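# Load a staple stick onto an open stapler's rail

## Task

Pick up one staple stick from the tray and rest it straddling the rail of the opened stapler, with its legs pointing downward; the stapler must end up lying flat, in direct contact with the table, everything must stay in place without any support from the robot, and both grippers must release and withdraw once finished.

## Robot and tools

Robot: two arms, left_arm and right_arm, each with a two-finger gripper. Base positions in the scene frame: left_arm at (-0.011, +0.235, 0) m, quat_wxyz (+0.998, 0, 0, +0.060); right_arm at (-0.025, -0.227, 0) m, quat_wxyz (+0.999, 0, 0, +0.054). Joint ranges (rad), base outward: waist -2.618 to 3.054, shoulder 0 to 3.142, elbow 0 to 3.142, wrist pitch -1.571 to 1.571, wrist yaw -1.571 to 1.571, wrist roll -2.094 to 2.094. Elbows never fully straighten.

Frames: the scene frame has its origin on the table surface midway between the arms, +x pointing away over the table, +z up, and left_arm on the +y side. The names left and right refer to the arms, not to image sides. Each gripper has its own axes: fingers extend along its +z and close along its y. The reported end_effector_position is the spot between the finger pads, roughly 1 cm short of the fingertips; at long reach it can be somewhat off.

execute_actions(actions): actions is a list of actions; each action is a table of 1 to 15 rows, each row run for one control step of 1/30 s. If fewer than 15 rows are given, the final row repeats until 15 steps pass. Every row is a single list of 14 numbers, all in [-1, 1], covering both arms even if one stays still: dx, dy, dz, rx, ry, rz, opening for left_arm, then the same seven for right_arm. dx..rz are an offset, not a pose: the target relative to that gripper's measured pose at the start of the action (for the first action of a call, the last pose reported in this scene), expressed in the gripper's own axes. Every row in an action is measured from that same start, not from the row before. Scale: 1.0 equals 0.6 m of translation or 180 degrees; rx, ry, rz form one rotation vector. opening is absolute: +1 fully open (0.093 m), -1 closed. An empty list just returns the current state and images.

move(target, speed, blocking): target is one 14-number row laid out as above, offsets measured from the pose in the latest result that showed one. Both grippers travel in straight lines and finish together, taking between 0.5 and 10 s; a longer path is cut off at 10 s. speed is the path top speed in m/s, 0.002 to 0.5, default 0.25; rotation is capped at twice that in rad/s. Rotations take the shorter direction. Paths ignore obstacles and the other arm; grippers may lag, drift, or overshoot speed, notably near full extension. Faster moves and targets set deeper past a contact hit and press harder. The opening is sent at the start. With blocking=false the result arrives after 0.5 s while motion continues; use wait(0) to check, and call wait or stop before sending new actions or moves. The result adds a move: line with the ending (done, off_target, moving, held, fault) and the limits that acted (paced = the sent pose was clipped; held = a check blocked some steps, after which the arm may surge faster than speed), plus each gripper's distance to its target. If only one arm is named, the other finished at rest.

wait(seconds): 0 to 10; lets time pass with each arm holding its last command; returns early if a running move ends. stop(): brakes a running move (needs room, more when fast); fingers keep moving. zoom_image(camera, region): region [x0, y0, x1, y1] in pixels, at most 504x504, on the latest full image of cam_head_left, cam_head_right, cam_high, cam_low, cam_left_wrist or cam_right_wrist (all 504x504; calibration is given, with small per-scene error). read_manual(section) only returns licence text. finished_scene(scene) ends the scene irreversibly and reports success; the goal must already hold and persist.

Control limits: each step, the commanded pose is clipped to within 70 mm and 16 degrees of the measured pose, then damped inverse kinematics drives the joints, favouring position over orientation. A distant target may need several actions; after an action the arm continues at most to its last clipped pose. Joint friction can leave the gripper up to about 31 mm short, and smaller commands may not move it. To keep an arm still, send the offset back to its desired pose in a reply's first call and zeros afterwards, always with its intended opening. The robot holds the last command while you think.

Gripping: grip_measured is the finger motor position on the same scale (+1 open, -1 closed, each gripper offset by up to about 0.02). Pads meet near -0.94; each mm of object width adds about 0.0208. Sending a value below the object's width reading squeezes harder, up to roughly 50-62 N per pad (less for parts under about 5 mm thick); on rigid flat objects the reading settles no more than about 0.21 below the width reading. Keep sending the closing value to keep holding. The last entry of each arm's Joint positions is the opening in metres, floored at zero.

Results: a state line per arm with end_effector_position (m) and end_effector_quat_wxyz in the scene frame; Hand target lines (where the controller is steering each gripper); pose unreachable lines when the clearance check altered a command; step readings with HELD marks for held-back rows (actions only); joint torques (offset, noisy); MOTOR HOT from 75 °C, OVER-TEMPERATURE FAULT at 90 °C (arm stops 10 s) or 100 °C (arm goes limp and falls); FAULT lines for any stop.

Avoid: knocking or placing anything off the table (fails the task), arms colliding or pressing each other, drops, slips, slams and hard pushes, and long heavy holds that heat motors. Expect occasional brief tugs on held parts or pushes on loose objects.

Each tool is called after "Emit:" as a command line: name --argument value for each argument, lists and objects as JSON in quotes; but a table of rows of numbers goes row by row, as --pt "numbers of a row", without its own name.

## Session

Emit:
execute_actions --actions '[]'

Scene clock: 0.00 s.
left_arm: end_effector_position=(+0.0955, +0.7400, +0.3699) grip_measured=+0.985 end_effector_quat_wxyz=(-0.590, +0.805, -0.029, +0.063) | right_arm: end_effector_position=(+0.4389, +0.0465, +0.3626) grip_measured=+0.989 end_effector_quat_wxyz=(-0.577, +0.757, -0.282, +0.116)
Joint positions: left_arm=[ 1.215  1.651  1.672 -0.324 -0.09  -1.67   0.092] | right_arm=[ 0.239  1.854  1.916 -0.452 -0.631 -1.65   0.093]
Joint velocities: left_arm=[ 0.002 -0.007 -0.007  0.051 -0.051 -0.007 -0.   ] | right_arm=[ 0.027 -0.012 -0.002 -0.022  0.022 -0.095  0.002]
Joint torques (N m, as the arm reports them, + toward a larger angle): no reading
Motor temperatures (°C, as the motors report them): left_arm=[23 29 26 22 24 23] | right_arm=[24 23 32 33 25 24]
Hand target (left_arm): +0.095, +0.740, +0.370; -0.590, +0.805, -0.029, +0.063
Hand target (right_arm): +0.439, +0.046, +0.363; -0.577, +0.757, -0.282, +0.116
camera_calibration (this result's frames):
cam_left_wrist: T_world_to_cam=[[-0.0419945, 0.310761, 0.94956, -0.581861], [0.831703, -0.515761, 0.205575, 0.265546], [0.553631, 0.798384, -0.236802, -0.470324], [0, 0, 0, 1]] pos_world=[0.0150958, 0.693278, 0.386549]
cam_right_wrist: T_world_to_cam=[[0.298018, 0.16863, 0.939547, -0.471987], [0.524735, -0.851156, -0.0136767, -0.145282], [0.797395, 0.497089, -0.342146, -0.163998], [0, 0, 0, 1]] pos_world=[0.347666, 0.0374553, 0.385356]

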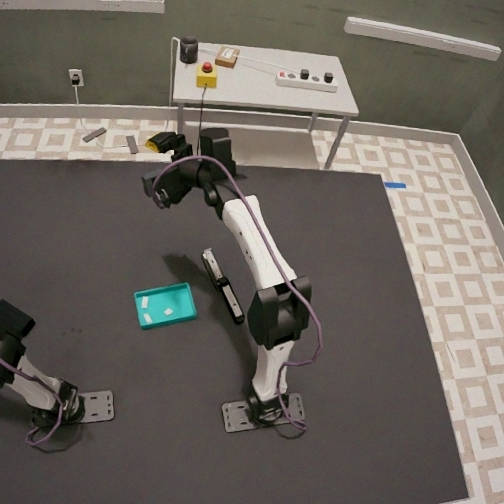

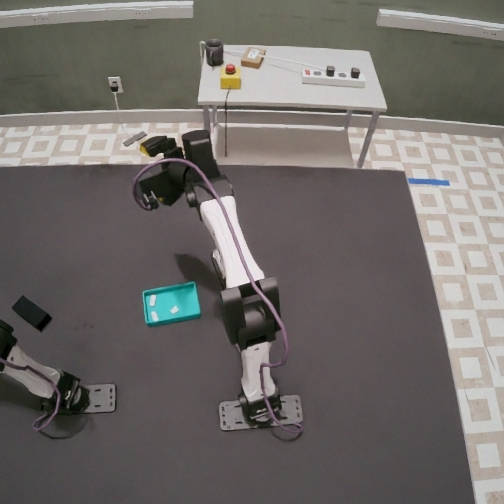

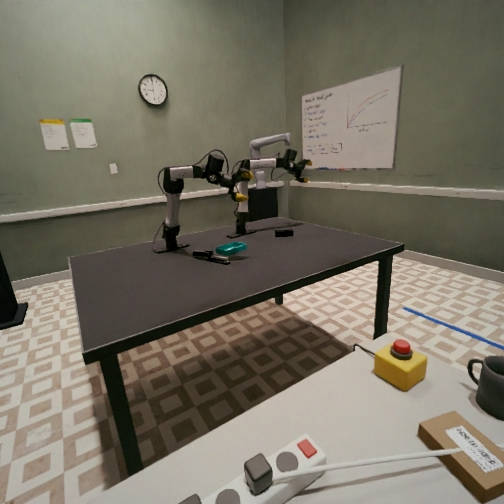

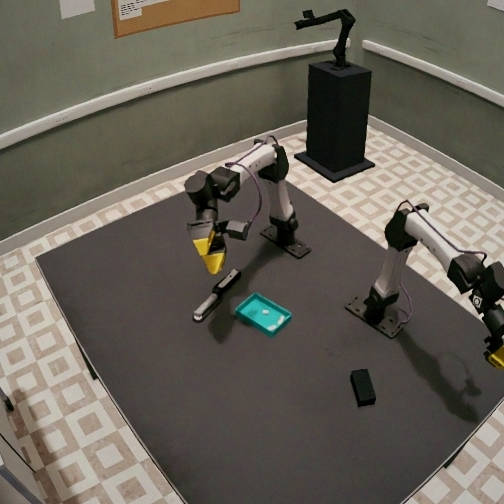

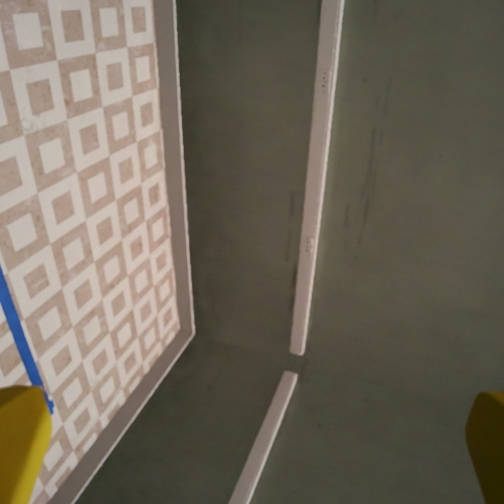

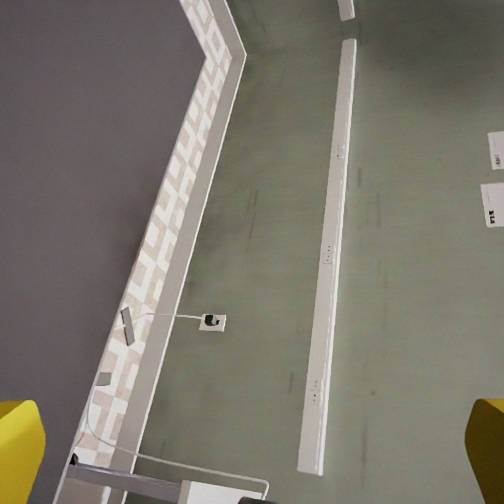

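Emit:
zoom_image --camera "cam_low" --region '[170, 250, 310, 350]'

Emit:
zoom_image --camera "cam_head_left" --region '[120, 230, 260, 340]'

Emit:
zoom_image --camera "cam_high" --region '[180, 230, 260, 275]'

Region (170, 250, 310, 350) of cam_low's 504x504 image, scaled by 3.600, with more detail than that image has; it fills the top 360 rows of this view, and the rest is white.

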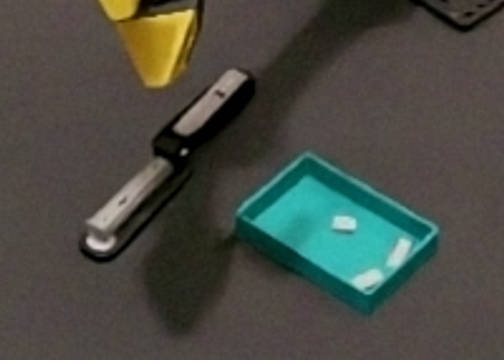

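Region (120, 230, 260, 340) of cam_head_left's 504x504 image, scaled by 3.600, with more detail than that image has; it fills the top 396 rows of this view, and the rest is white.

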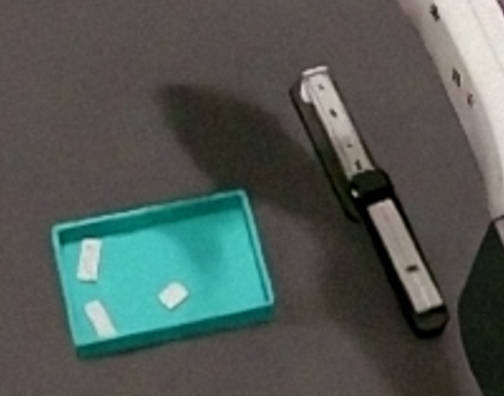

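Region (180, 230, 260, 275) of cam_high's 504x504 image, scaled by 6.300, with more detail than that image has; it fills the top 284 rows of this view, and the rest is white.

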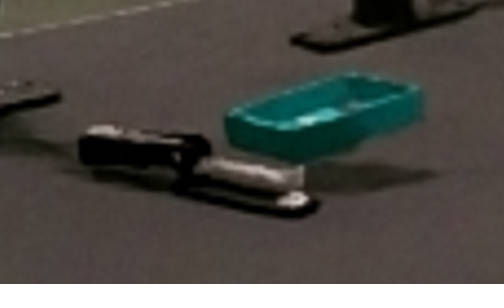

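Emit:
move --target '[0,0,0,0,0,0,1,-0.28,0.44,-0.182,-0.099,0.492,0.645,1]' --speed 0.35

Scene clock: 26.93 s.
left_arm: end_effector_position=(+0.0955, +0.7400, +0.3699) grip_measured=+0.985 end_effector_quat_wxyz=(-0.590, +0.805, -0.029, +0.063) | right_arm: end_effector_position=(+0.1730, +0.0104, +0.1844) grip_measured=+0.989 end_effector_quat_wxyz=(+0.014, -0.014, +1.000, +0.014)
Joint positions: left_arm=[ 1.215  1.651  1.672 -0.324 -0.09  -1.67   0.092] | right_arm=[ 0.77   1.692  1.656 -1.495  0.003  0.849  0.093]
Joint velocities: left_arm=[-0.007 -0.012 -0.002 -0.051  0.007 -0.022  0.   ] | right_arm=[-0.012  0.002  0.012 -0.022  0.051  0.051 -0.001]
Joint torques (N m, as the arm reports them, + toward a larger angle): left_arm=[  0.21 -10.11   8.97   2.01  -0.03   0.11] | right_arm=[-0.64 -7.    5.42  0.41  0.02  0.14]
Motor temperatures (°C, as the motors report them): left_arm=[23 34 30 28 24 23] | right_arm=[24 31 37 38 25 24]
Hand target (left_arm): +0.095, +0.740, +0.370; -0.590, +0.805, -0.029, +0.063
Hand target (right_arm): +0.169, +0.007, +0.176; -0.003, -0.007, +1.000, +0.004
Off the commanded pose (left_arm): 0.000 m, 0 deg.
Off the commanded pose (right_arm): 0.012 m, 3 deg.
move: off_target (right_arm)
camera_calibration (this result's frames):
cam_left_wrist: T_world_to_cam=[[-0.0419945, 0.310761, 0.94956, -0.581861], [0.831703, -0.515761, 0.205575, 0.265546], [0.553631, 0.798384, -0.236802, -0.470324], [0, 0, 0, 1]] pos_world=[0.0150958, 0.693278, 0.386549]
cam_right_wrist: T_world_to_cam=[[0.0219097, -0.999412, -0.0263803, 0.018793], [-0.918159, -0.0305557, 0.395033, 0.126801], [-0.395607, 0.0155663, -0.918288, 0.322681], [0, 0, 0, 1]] pos_world=[0.243667, 0.0176335, 0.246719]

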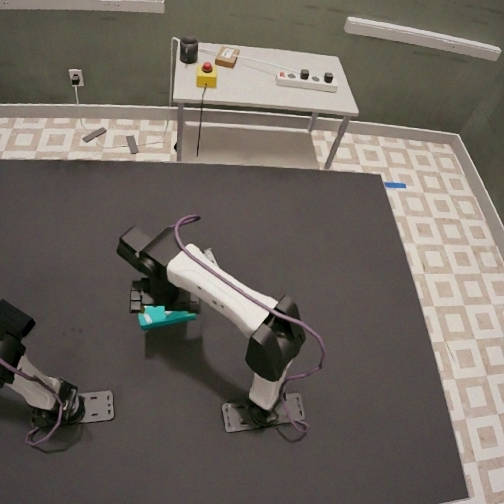

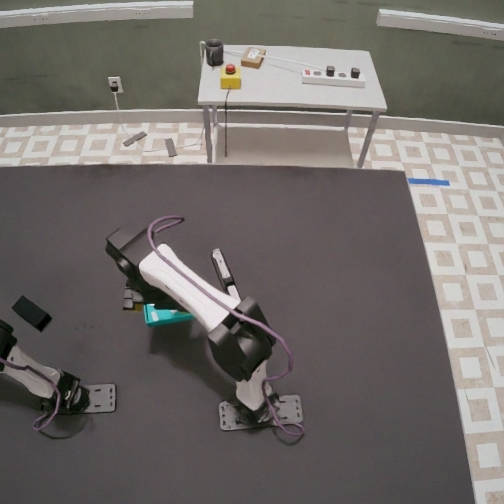

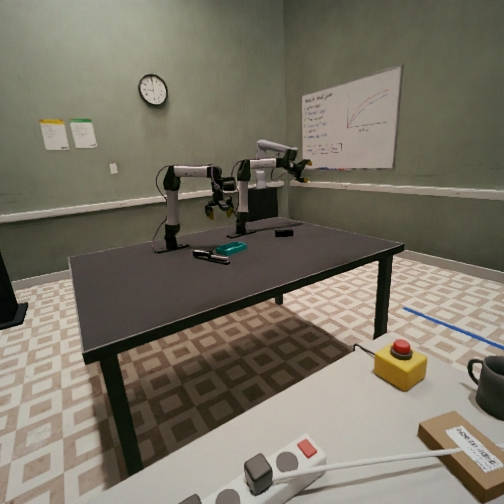

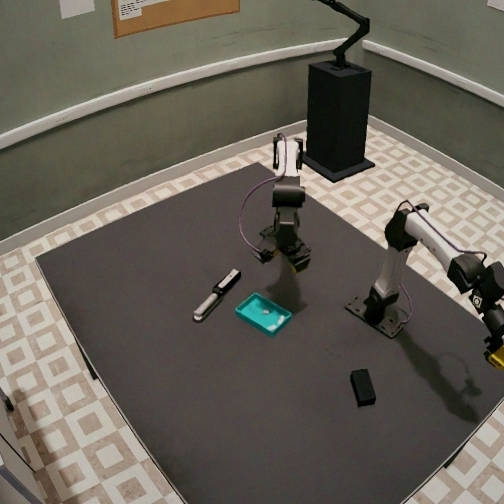

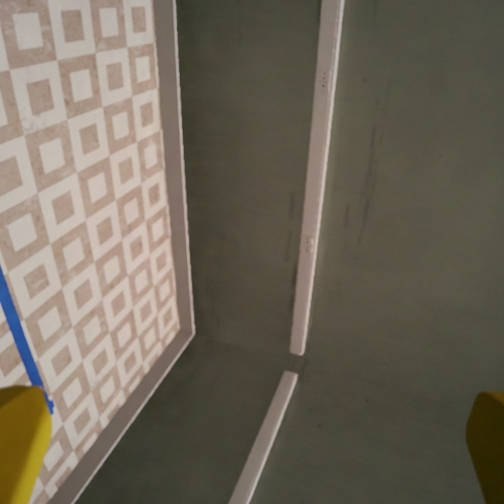

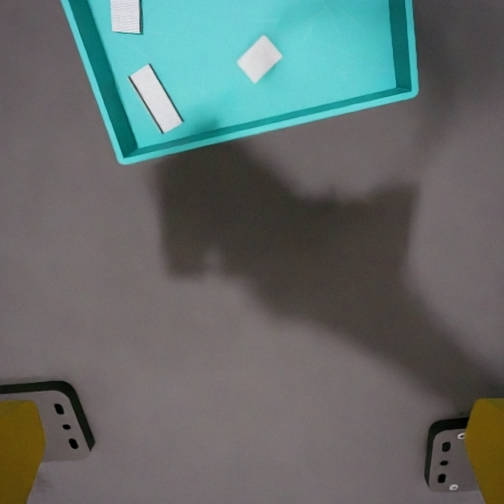

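Emit:
zoom_image --camera "cam_right_wrist" --region '[60, 0, 340, 170]'

Region (60, 0, 340, 170) of cam_right_wrist's 504x504 image, scaled by 1.800, with more detail than that image has; it fills the top 306 rows of this view, and the rest is white.

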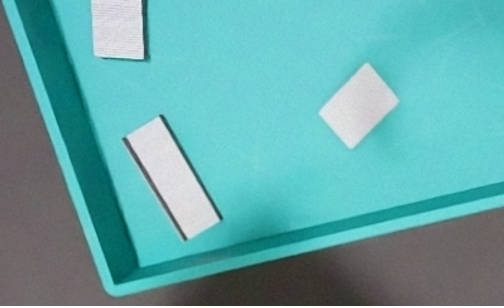

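Emit:
move --target '[0,0,0,0,0,0,1,-0.128,0.016,0.173,0,0,0.231,-0.45]' --speed 0.2

Scene clock: 48.80 s.
left_arm: end_effector_position=(+0.0955, +0.7400, +0.3699) grip_measured=+0.985 end_effector_quat_wxyz=(-0.590, +0.805, -0.029, +0.063) | right_arm: end_effector_position=(+0.2528, +0.0287, +0.0934) grip_measured=-0.448 end_effector_quat_wxyz=(+0.015, +0.333, +0.942, +0.027)
Joint positions: left_arm=[ 1.215  1.651  1.672 -0.324 -0.09  -1.67   0.092] | right_arm=[ 0.637  1.922  1.579 -1.165  0.001  1.423  0.024]
Joint velocities: left_arm=[-0.007 -0.002 -0.007  0.037 -0.022 -0.051 -0.001] | right_arm=[-0.012 -0.017 -0.017  0.007  0.007 -0.051 -0.001]
Joint torques (N m, as the arm reports them, + toward a larger angle): left_arm=[  0.13 -10.13   8.94   2.02  -0.06   0.1 ] | right_arm=[-0.84 -8.97  5.81  0.53  0.14  0.17]
Motor temperatures (°C, as the motors report them): left_arm=[23 37 32 30 24 23] | right_arm=[24 31 36 34 25 24]
Hand target (left_arm): +0.095, +0.740, +0.370; -0.590, +0.805, -0.029, +0.063
Hand target (right_arm): +0.252, +0.025, +0.083; +0.009, +0.341, +0.940, +0.017
Off the commanded pose (left_arm): 0.000 m, 0 deg.
Off the commanded pose (right_arm): 0.011 m, 2 deg.
move: off_target (right_arm)
camera_calibration (this result's frames):
cam_left_wrist: T_world_to_cam=[[-0.0419945, 0.310761, 0.94956, -0.581861], [0.831703, -0.515761, 0.205575, 0.265546], [0.553631, 0.798384, -0.236802, -0.470324], [0, 0, 0, 1]] pos_world=[0.0150958, 0.693278, 0.386549]
cam_right_wrist: T_world_to_cam=[[-0.632113, -0.772542, -0.0600907, 0.194883], [-0.72087, 0.557843, 0.411288, 0.168321], [-0.284216, 0.303298, -0.909523, 0.233193], [0, 0, 0, 1]] pos_world=[0.310803, -0.0140684, 0.154576]

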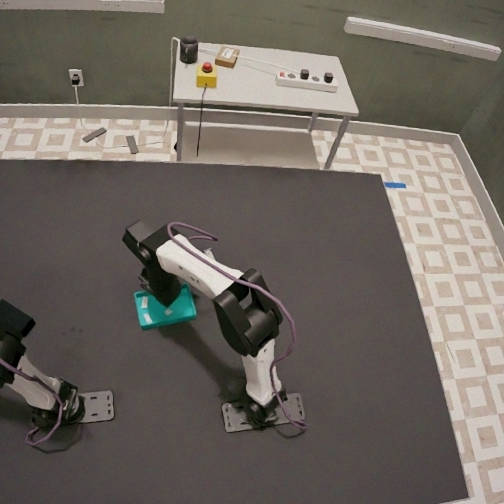

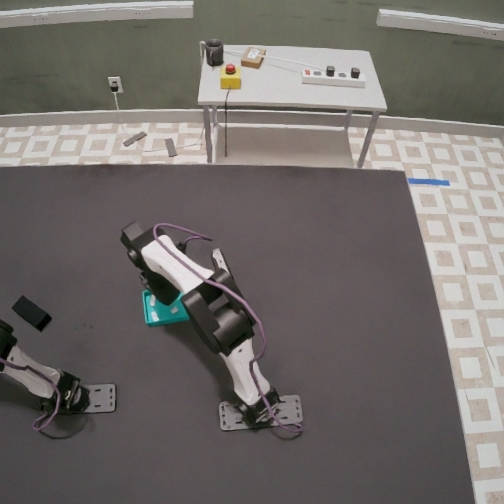

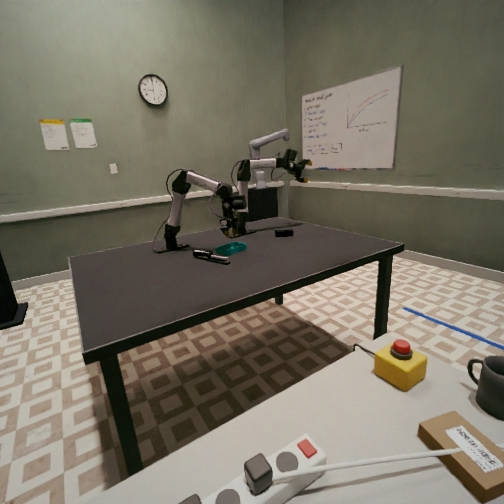

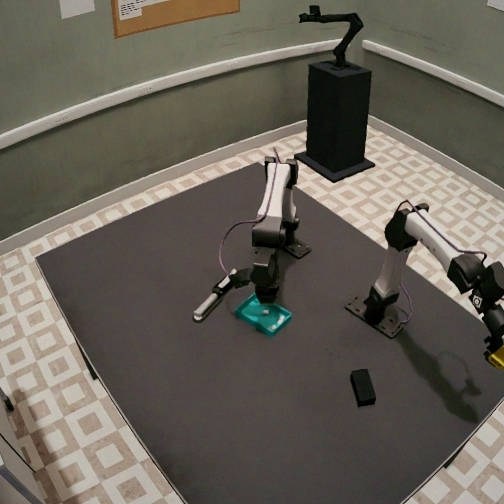

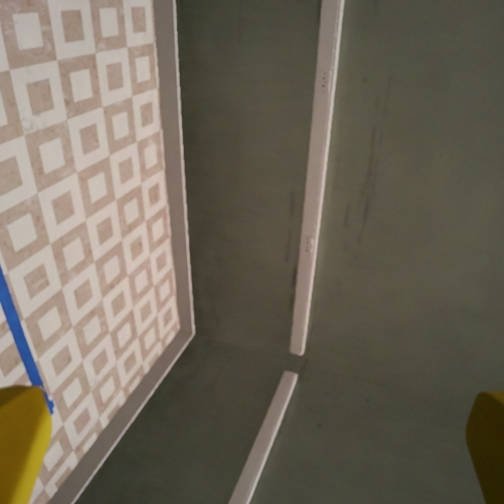

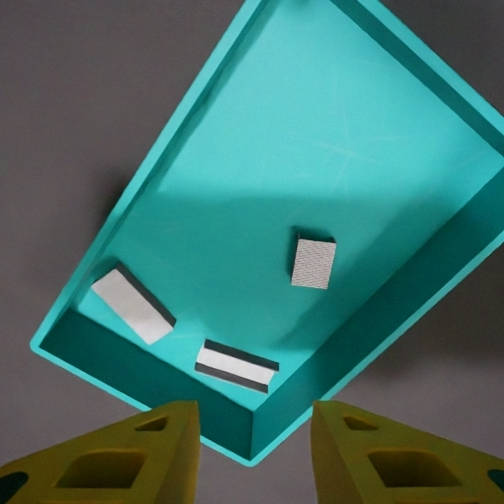

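Emit:
move --target '[0,0,0,0,0,0,1,-0.015,-0.03,0.075,0,0,0.04,-0.5]' --speed 0.08

Scene clock: 69.27 s.
left_arm: end_effector_position=(+0.0955, +0.7400, +0.3699) grip_measured=+0.985 end_effector_quat_wxyz=(-0.590, +0.805, -0.029, +0.063) | right_arm: end_effector_position=(+0.2511, +0.0151, +0.0477) grip_measured=-0.498 end_effector_quat_wxyz=(+0.013, +0.384, +0.923, +0.025)
Joint positions: left_arm=[ 1.215  1.651  1.672 -0.324 -0.09  -1.67   0.092] | right_arm=[ 0.613  1.922  1.394 -0.986  0.001  1.508  0.021]
Joint velocities: left_arm=[-0.002 -0.017 -0.007 -0.051  0.037  0.051 -0.001] | right_arm=[ 0.007 -0.012 -0.002  0.066 -0.007 -0.007  0.001]
Joint torques (N m, as the arm reports them, + toward a larger angle): left_arm=[  0.1  -10.15   8.91   2.01  -0.03   0.09] | right_arm=[ -0.95 -11.08   5.45   0.47   0.16   0.07]
Motor temperatures (°C, as the motors report them): left_arm=[23 38 33 32 24 23] | right_arm=[24 34 36 33 25 24]
Hand target (left_arm): +0.095, +0.740, +0.370; -0.590, +0.805, -0.029, +0.063
Hand target (right_arm): +0.251, +0.011, +0.047; +0.013, +0.391, +0.920, +0.028
Off the commanded pose (left_arm): 0.000 m, 0 deg.
Off the commanded pose (right_arm): 0.004 m, 1 deg.
move: done
camera_calibration (this result's frames):
cam_left_wrist: T_world_to_cam=[[-0.0419945, 0.310761, 0.94956, -0.581861], [0.831703, -0.515761, 0.205575, 0.265546], [0.553631, 0.798384, -0.236802, -0.470324], [0, 0, 0, 1]] pos_world=[0.0150958, 0.693278, 0.386549]
cam_right_wrist: T_world_to_cam=[[-0.712521, -0.699463, -0.0553693, 0.199445], [-0.653173, 0.6324, 0.416456, 0.175071], [-0.25628, 0.332899, -0.907468, 0.187695], [0, 0, 0, 1]] pos_world=[0.304563, -0.0336943, 0.108461]

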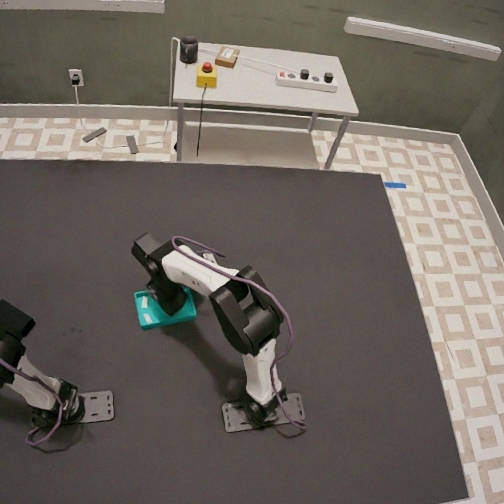

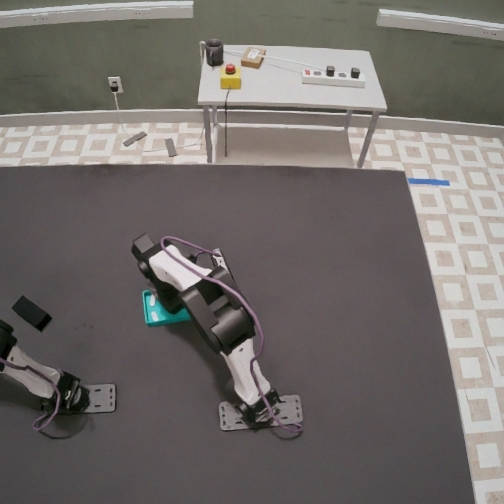

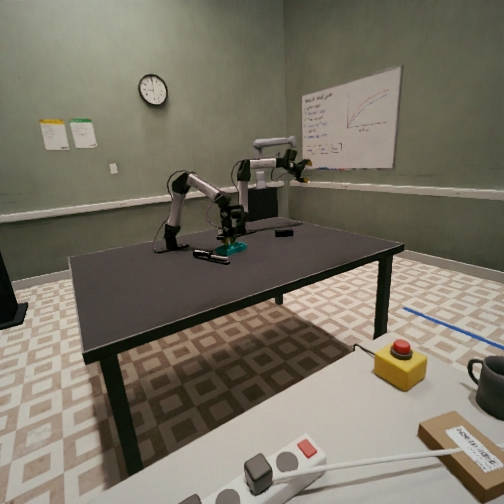

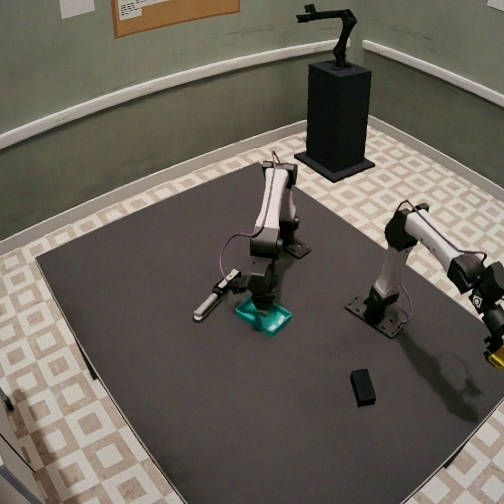

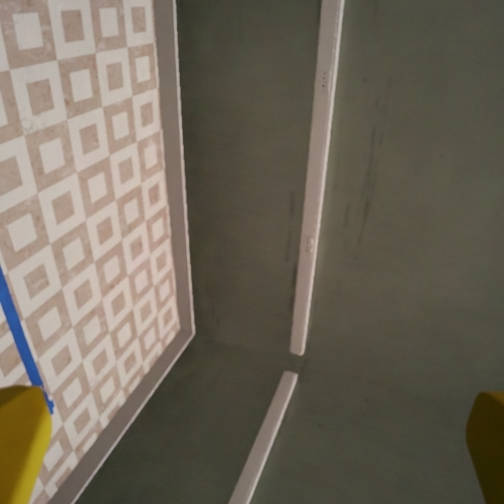

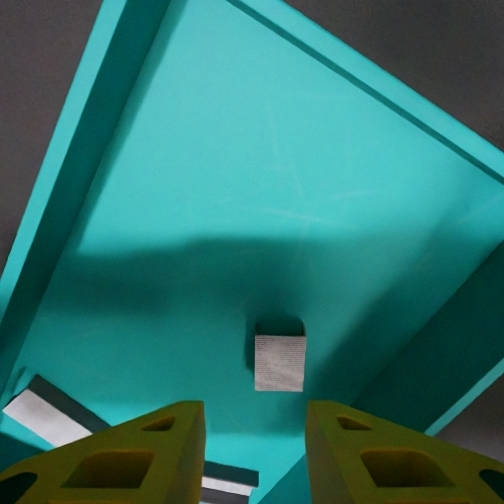

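Emit:
move --target '[0,0,0,0,0,0,1,-0.004,-0.017,0.022,0,0,0,-0.5]' --speed 0.05

Scene clock: 79.27 s.
left_arm: end_effector_position=(+0.0955, +0.7400, +0.3699) grip_measured=+0.985 end_effector_quat_wxyz=(-0.590, +0.805, -0.029, +0.063) | right_arm: end_effector_position=(+0.2473, +0.0118, +0.0356) grip_measured=-0.498 end_effector_quat_wxyz=(+0.013, +0.384, +0.923, +0.025)
Joint positions: left_arm=[ 1.215  1.651  1.672 -0.324 -0.09  -1.67   0.092] | right_arm=[ 0.613  1.918  1.339 -0.934  0.001  1.509  0.021]
Joint velocities: left_arm=[-0.007  0.012 -0.002  0.066  0.037 -0.037 -0.   ] | right_arm=[-0.007 -0.002 -0.002  0.007 -0.007 -0.007  0.   ]
Joint torques (N m, as the arm reports them, + toward a larger angle): left_arm=[  0.21 -10.11   9.02   2.02  -0.02   0.08] | right_arm=[ -0.89 -10.65   4.97   0.58   0.17  -0.02]
Motor temperatures (°C, as the motors report them): left_arm=[23 38 34 33 24 23] | right_arm=[24 36 36 33 25 24]
Hand target (left_arm): +0.095, +0.740, +0.370; -0.590, +0.805, -0.029, +0.063
Hand target (right_arm): +0.246, +0.007, +0.034; +0.013, +0.384, +0.923, +0.025
Off the commanded pose (left_arm): 0.000 m, 0 deg.
Off the commanded pose (right_arm): 0.005 m, 0 deg.
move: done
camera_calibration (this result's frames):
cam_left_wrist: T_world_to_cam=[[-0.0419945, 0.310761, 0.94956, -0.581861], [0.831703, -0.515761, 0.205575, 0.265546], [0.553631, 0.798384, -0.236802, -0.470324], [0, 0, 0, 1]] pos_world=[0.0150958, 0.693278, 0.386549]
cam_right_wrist: T_world_to_cam=[[-0.713071, -0.698932, -0.0549921, 0.193829], [-0.65256, 0.632988, 0.416523, 0.179578], [-0.256312, 0.332896, -0.90746, 0.176853], [0, 0, 0, 1]] pos_world=[0.300729, -0.037071, 0.0963482]

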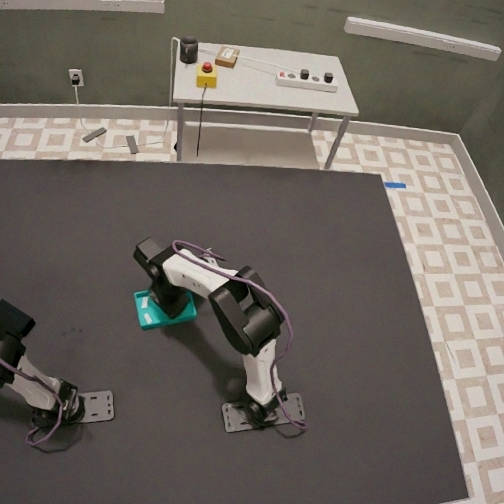

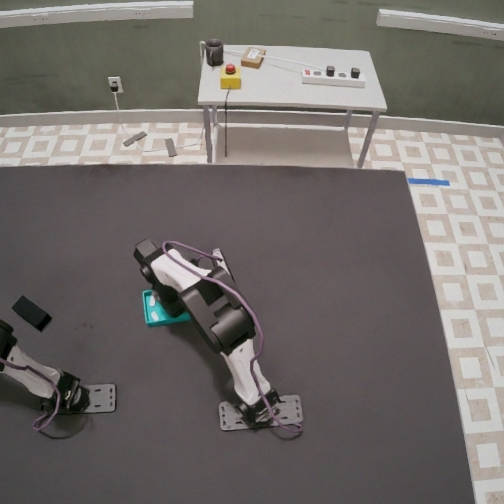

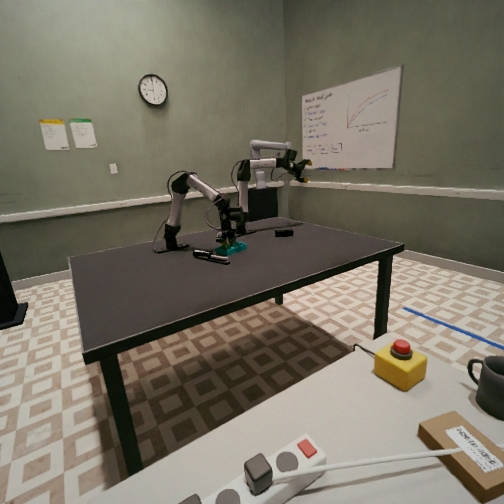

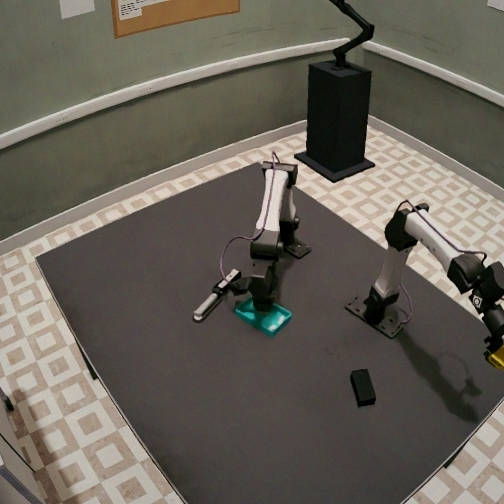

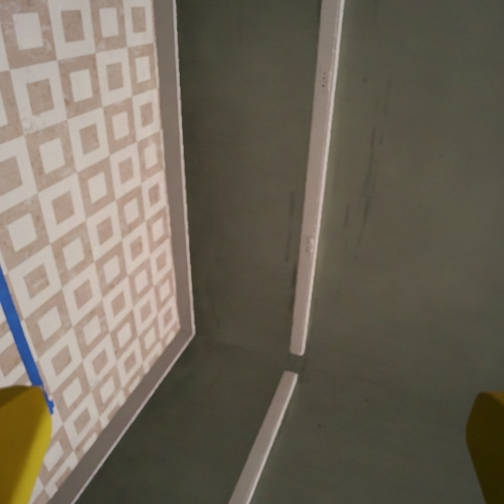

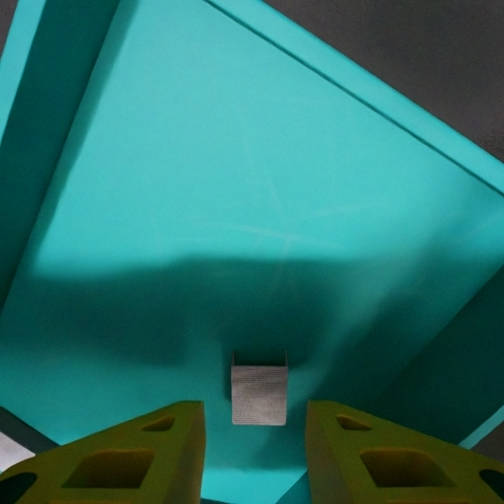

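Emit:
move --target '[0,0,0,0,0,0,1,-0.008,0,0.035,0,0,0,-0.5]' --speed 0.04

Scene clock: 85.50 s.
left_arm: end_effector_position=(+0.0955, +0.7400, +0.3699) grip_measured=+0.985 end_effector_quat_wxyz=(-0.590, +0.805, -0.029, +0.063) | right_arm: end_effector_position=(+0.2544, +0.0157, +0.0282) grip_measured=-0.498 end_effector_quat_wxyz=(+0.020, +0.384, +0.922, +0.040)
Joint positions: left_arm=[ 1.215  1.651  1.672 -0.324 -0.09  -1.67   0.092] | right_arm=[ 0.608  1.93   1.321 -0.873  0.001  1.505  0.021]
Joint velocities: left_arm=[ 0.002  0.012 -0.007  0.066 -0.066  0.007 -0.001] | right_arm=[-0.017 -0.002 -0.007 -0.007  0.066 -0.022 -0.001]
Joint torques (N m, as the arm reports them, + toward a larger angle): left_arm=[  0.19 -10.14   8.97   2.01  -0.02   0.12] | right_arm=[-1.07 -8.39  4.99  0.51  0.18 -0.06]
Motor temperatures (°C, as the motors report them): left_arm=[23 39 34 33 24 23] | right_arm=[24 37 36 33 25 24]
Hand target (left_arm): +0.095, +0.740, +0.370; -0.590, +0.805, -0.029, +0.063
Hand target (right_arm): +0.251, +0.009, +0.015; +0.013, +0.384, +0.923, +0.025
Off the commanded pose (left_arm): 0.000 m, 0 deg.
Off the commanded pose (right_arm): 0.015 m, 2 deg.
move: off_target (right_arm)
camera_calibration (this result's frames):
cam_left_wrist: T_world_to_cam=[[-0.0419945, 0.310761, 0.94956, -0.581861], [0.831703, -0.515761, 0.205575, 0.265546], [0.553631, 0.798384, -0.236802, -0.470324], [0, 0, 0, 1]] pos_world=[0.0150958, 0.693278, 0.386549]
cam_right_wrist: T_world_to_cam=[[-0.712149, -0.696629, -0.0869047, 0.201933], [-0.661846, 0.624944, 0.414011, 0.187419], [-0.234101, 0.352355, -0.906114, 0.164642], [0, 0, 0, 1]] pos_world=[0.306392, -0.0344659, 0.0891399]

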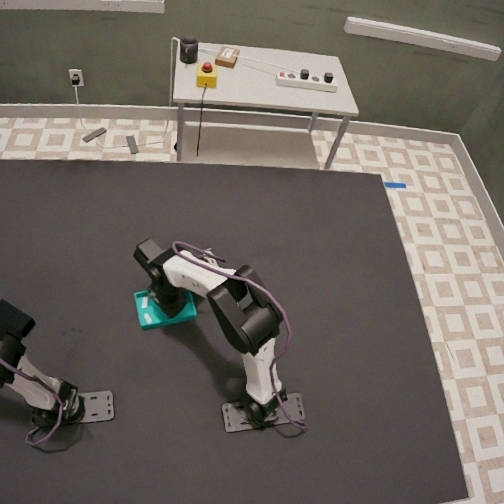

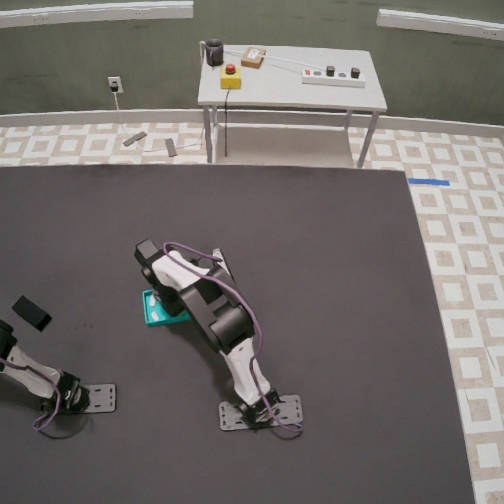

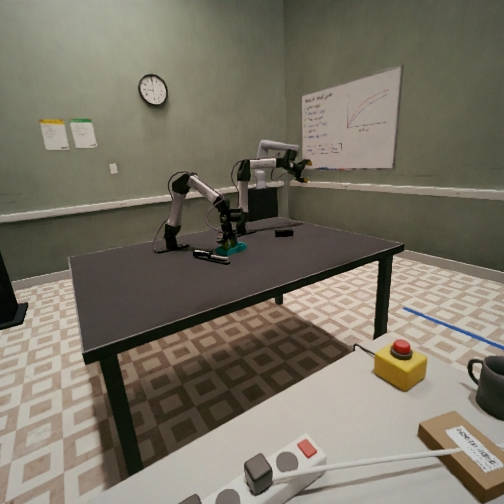

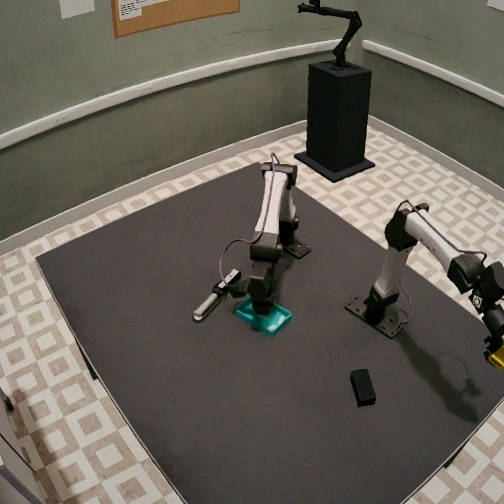

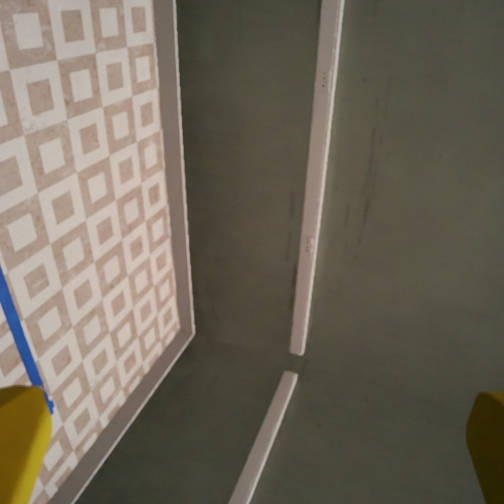

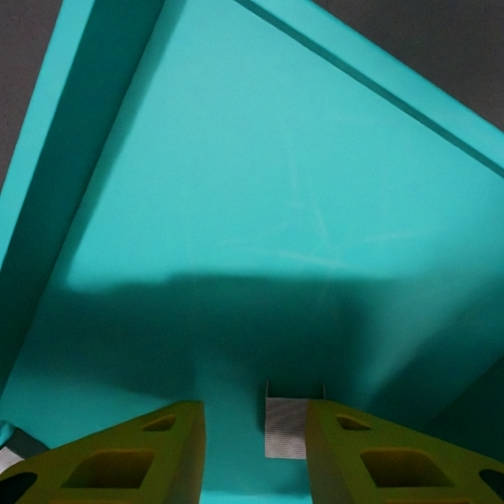

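Emit:
execute_actions --actions '[[[0,0,0,0,0,0,1,0,0,-0.03,0,0,0,-0.45]],[[0,0,0,0,0,0,1,0,-0.025,0,0,0,0,-0.45]],[[0,0,0,0,0,0,1,0,0,0,0,0,0,-0.45]]]'

Scene clock: 94.33 s.
left_arm: end_effector_position=(+0.0955, +0.7400, +0.3699) grip_measured=+0.985 end_effector_quat_wxyz=(-0.590, +0.805, -0.029, +0.063) | right_arm: end_effector_position=(+0.2434, +0.0061, +0.0388) grip_measured=-0.452 end_effector_quat_wxyz=(+0.018, +0.384, +0.922, +0.035)
Joint positions: left_arm=[ 1.215  1.651  1.672 -0.324 -0.09  -1.67   0.092] | right_arm=[ 0.608  1.872  1.288 -0.908  0.001  1.504  0.024]
Joint velocities: left_arm=[-0.017 -0.007 -0.007  0.037 -0.081  0.066  0.   ] | right_arm=[-0.007 -0.002 -0.002 -0.007 -0.037 -0.066  0.   ]
Joint torques (N m, as the arm reports them, + toward a larger angle): left_arm=[  0.18 -10.14   8.96   2.03  -0.03   0.1 ] | right_arm=[-0.35 -9.31  7.14  0.44  0.16  0.  ]
Motor temperatures (°C, as the motors report them): left_arm=[23 39 34 34 24 23] | right_arm=[24 37 36 33 25 24]
Hand target (left_arm): +0.095, +0.740, +0.370; -0.590, +0.805, -0.029, +0.063
Hand target (right_arm): +0.243, +0.006, +0.039; +0.018, +0.384, +0.922, +0.035
Off the commanded pose (left_arm): 0.000 m, 0 deg.
Off the commanded pose (right_arm): 0.000 m, 0 deg.
Step readings (end_effector_position; steps 1 to 15: 1st action; 16 to 30: 2nd action; 31 to 45: 3rd action):
0: left_arm (+0.0955, +0.7400, +0.3699) | right_arm (+0.2547, +0.0159, +0.0282)
1: left_arm (+0.0955, +0.7400, +0.3699) | right_arm (+0.2543, +0.0156, +0.0291)
2: left_arm (+0.0955, +0.7400, +0.3699) | right_arm (+0.2535, +0.0150, +0.0303)
4: left_arm (+0.0955, +0.7400, +0.3699) | right_arm (+0.2529, +0.0144, +0.0342)
8: left_arm (+0.0955, +0.7400, +0.3699) | right_arm (+0.2529, +0.0144, +0.0388)
15: left_arm (+0.0955, +0.7400, +0.3699) | right_arm (+0.2513, +0.0130, +0.0389)
16: left_arm (+0.0955, +0.7400, +0.3699) | right_arm (+0.2510, +0.0127, +0.0386)
17: left_arm (+0.0955, +0.7400, +0.3699) | right_arm (+0.2490, +0.0110, +0.0382)
19: left_arm (+0.0955, +0.7400, +0.3699) | right_arm (+0.2444, +0.0070, +0.0382)
23: left_arm (+0.0955, +0.7400, +0.3699) | right_arm (+0.2434, +0.0061, +0.0388)
30: left_arm (+0.0955, +0.7400, +0.3699) | right_arm (+0.2434, +0.0061, +0.0388)
31: left_arm (+0.0955, +0.7400, +0.3699) | right_arm (+0.2434, +0.0061, +0.0388)
32: left_arm (+0.0955, +0.7400, +0.3699) | right_arm (+0.2434, +0.0061, +0.0388)
34: left_arm (+0.0955, +0.7400, +0.3699) | right_arm (+0.2434, +0.0061, +0.0388)
38: left_arm (+0.0955, +0.7400, +0.3699) | right_arm (+0.2434, +0.0061, +0.0388)
45: end_effector_position above
camera_calibration (this result's frames):
cam_left_wrist: T_world_to_cam=[[-0.0419945, 0.310761, 0.94956, -0.581861], [0.831703, -0.515761, 0.205575, 0.265546], [0.553631, 0.798384, -0.236802, -0.470324], [0, 0, 0, 1]] pos_world=[0.0150958, 0.693278, 0.386549]
cam_right_wrist: T_world_to_cam=[[-0.712518, -0.697454, -0.0766553, 0.187945], [-0.65887, 0.627502, 0.414886, 0.180946], [-0.241262, 0.34612, -0.906639, 0.176832], [0, 0, 0, 1]] pos_world=[0.295797, -0.0436663, 0.099658]

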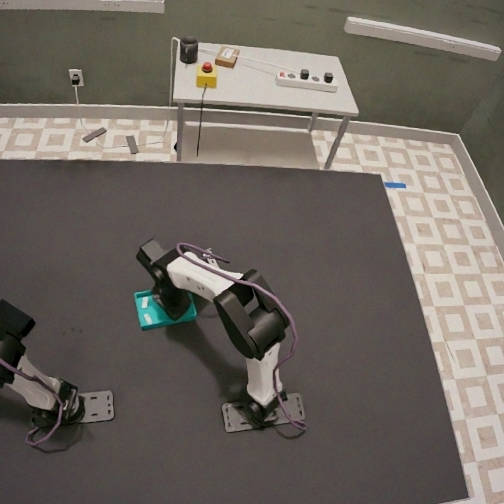

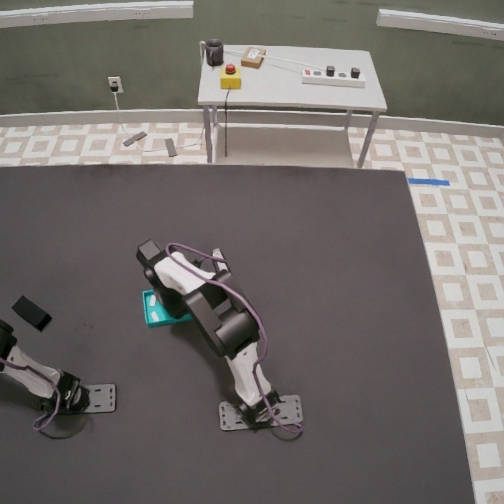

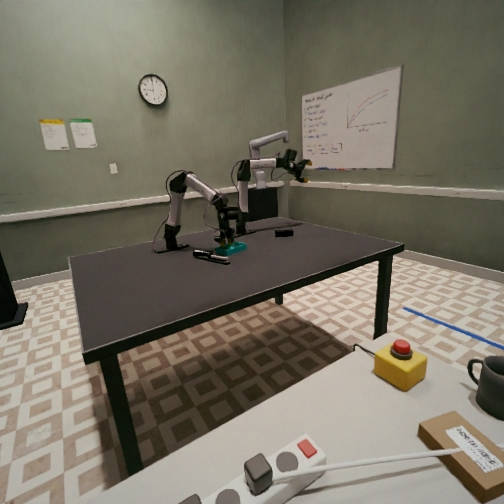

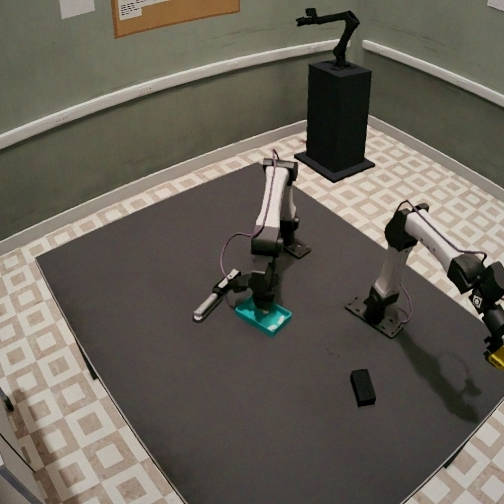

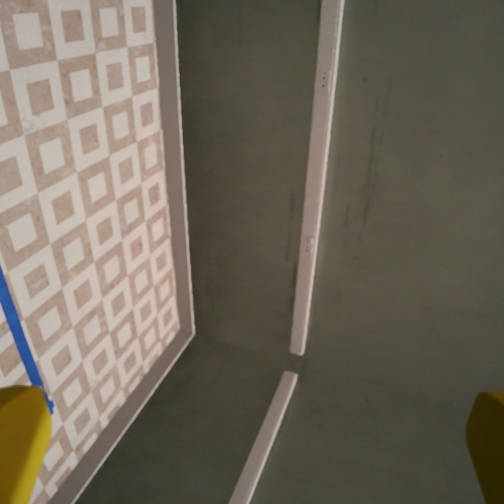

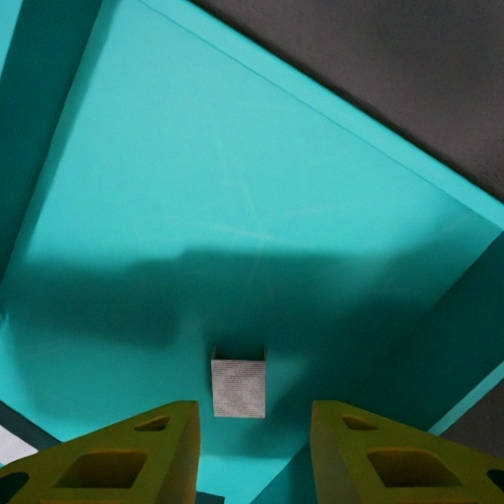

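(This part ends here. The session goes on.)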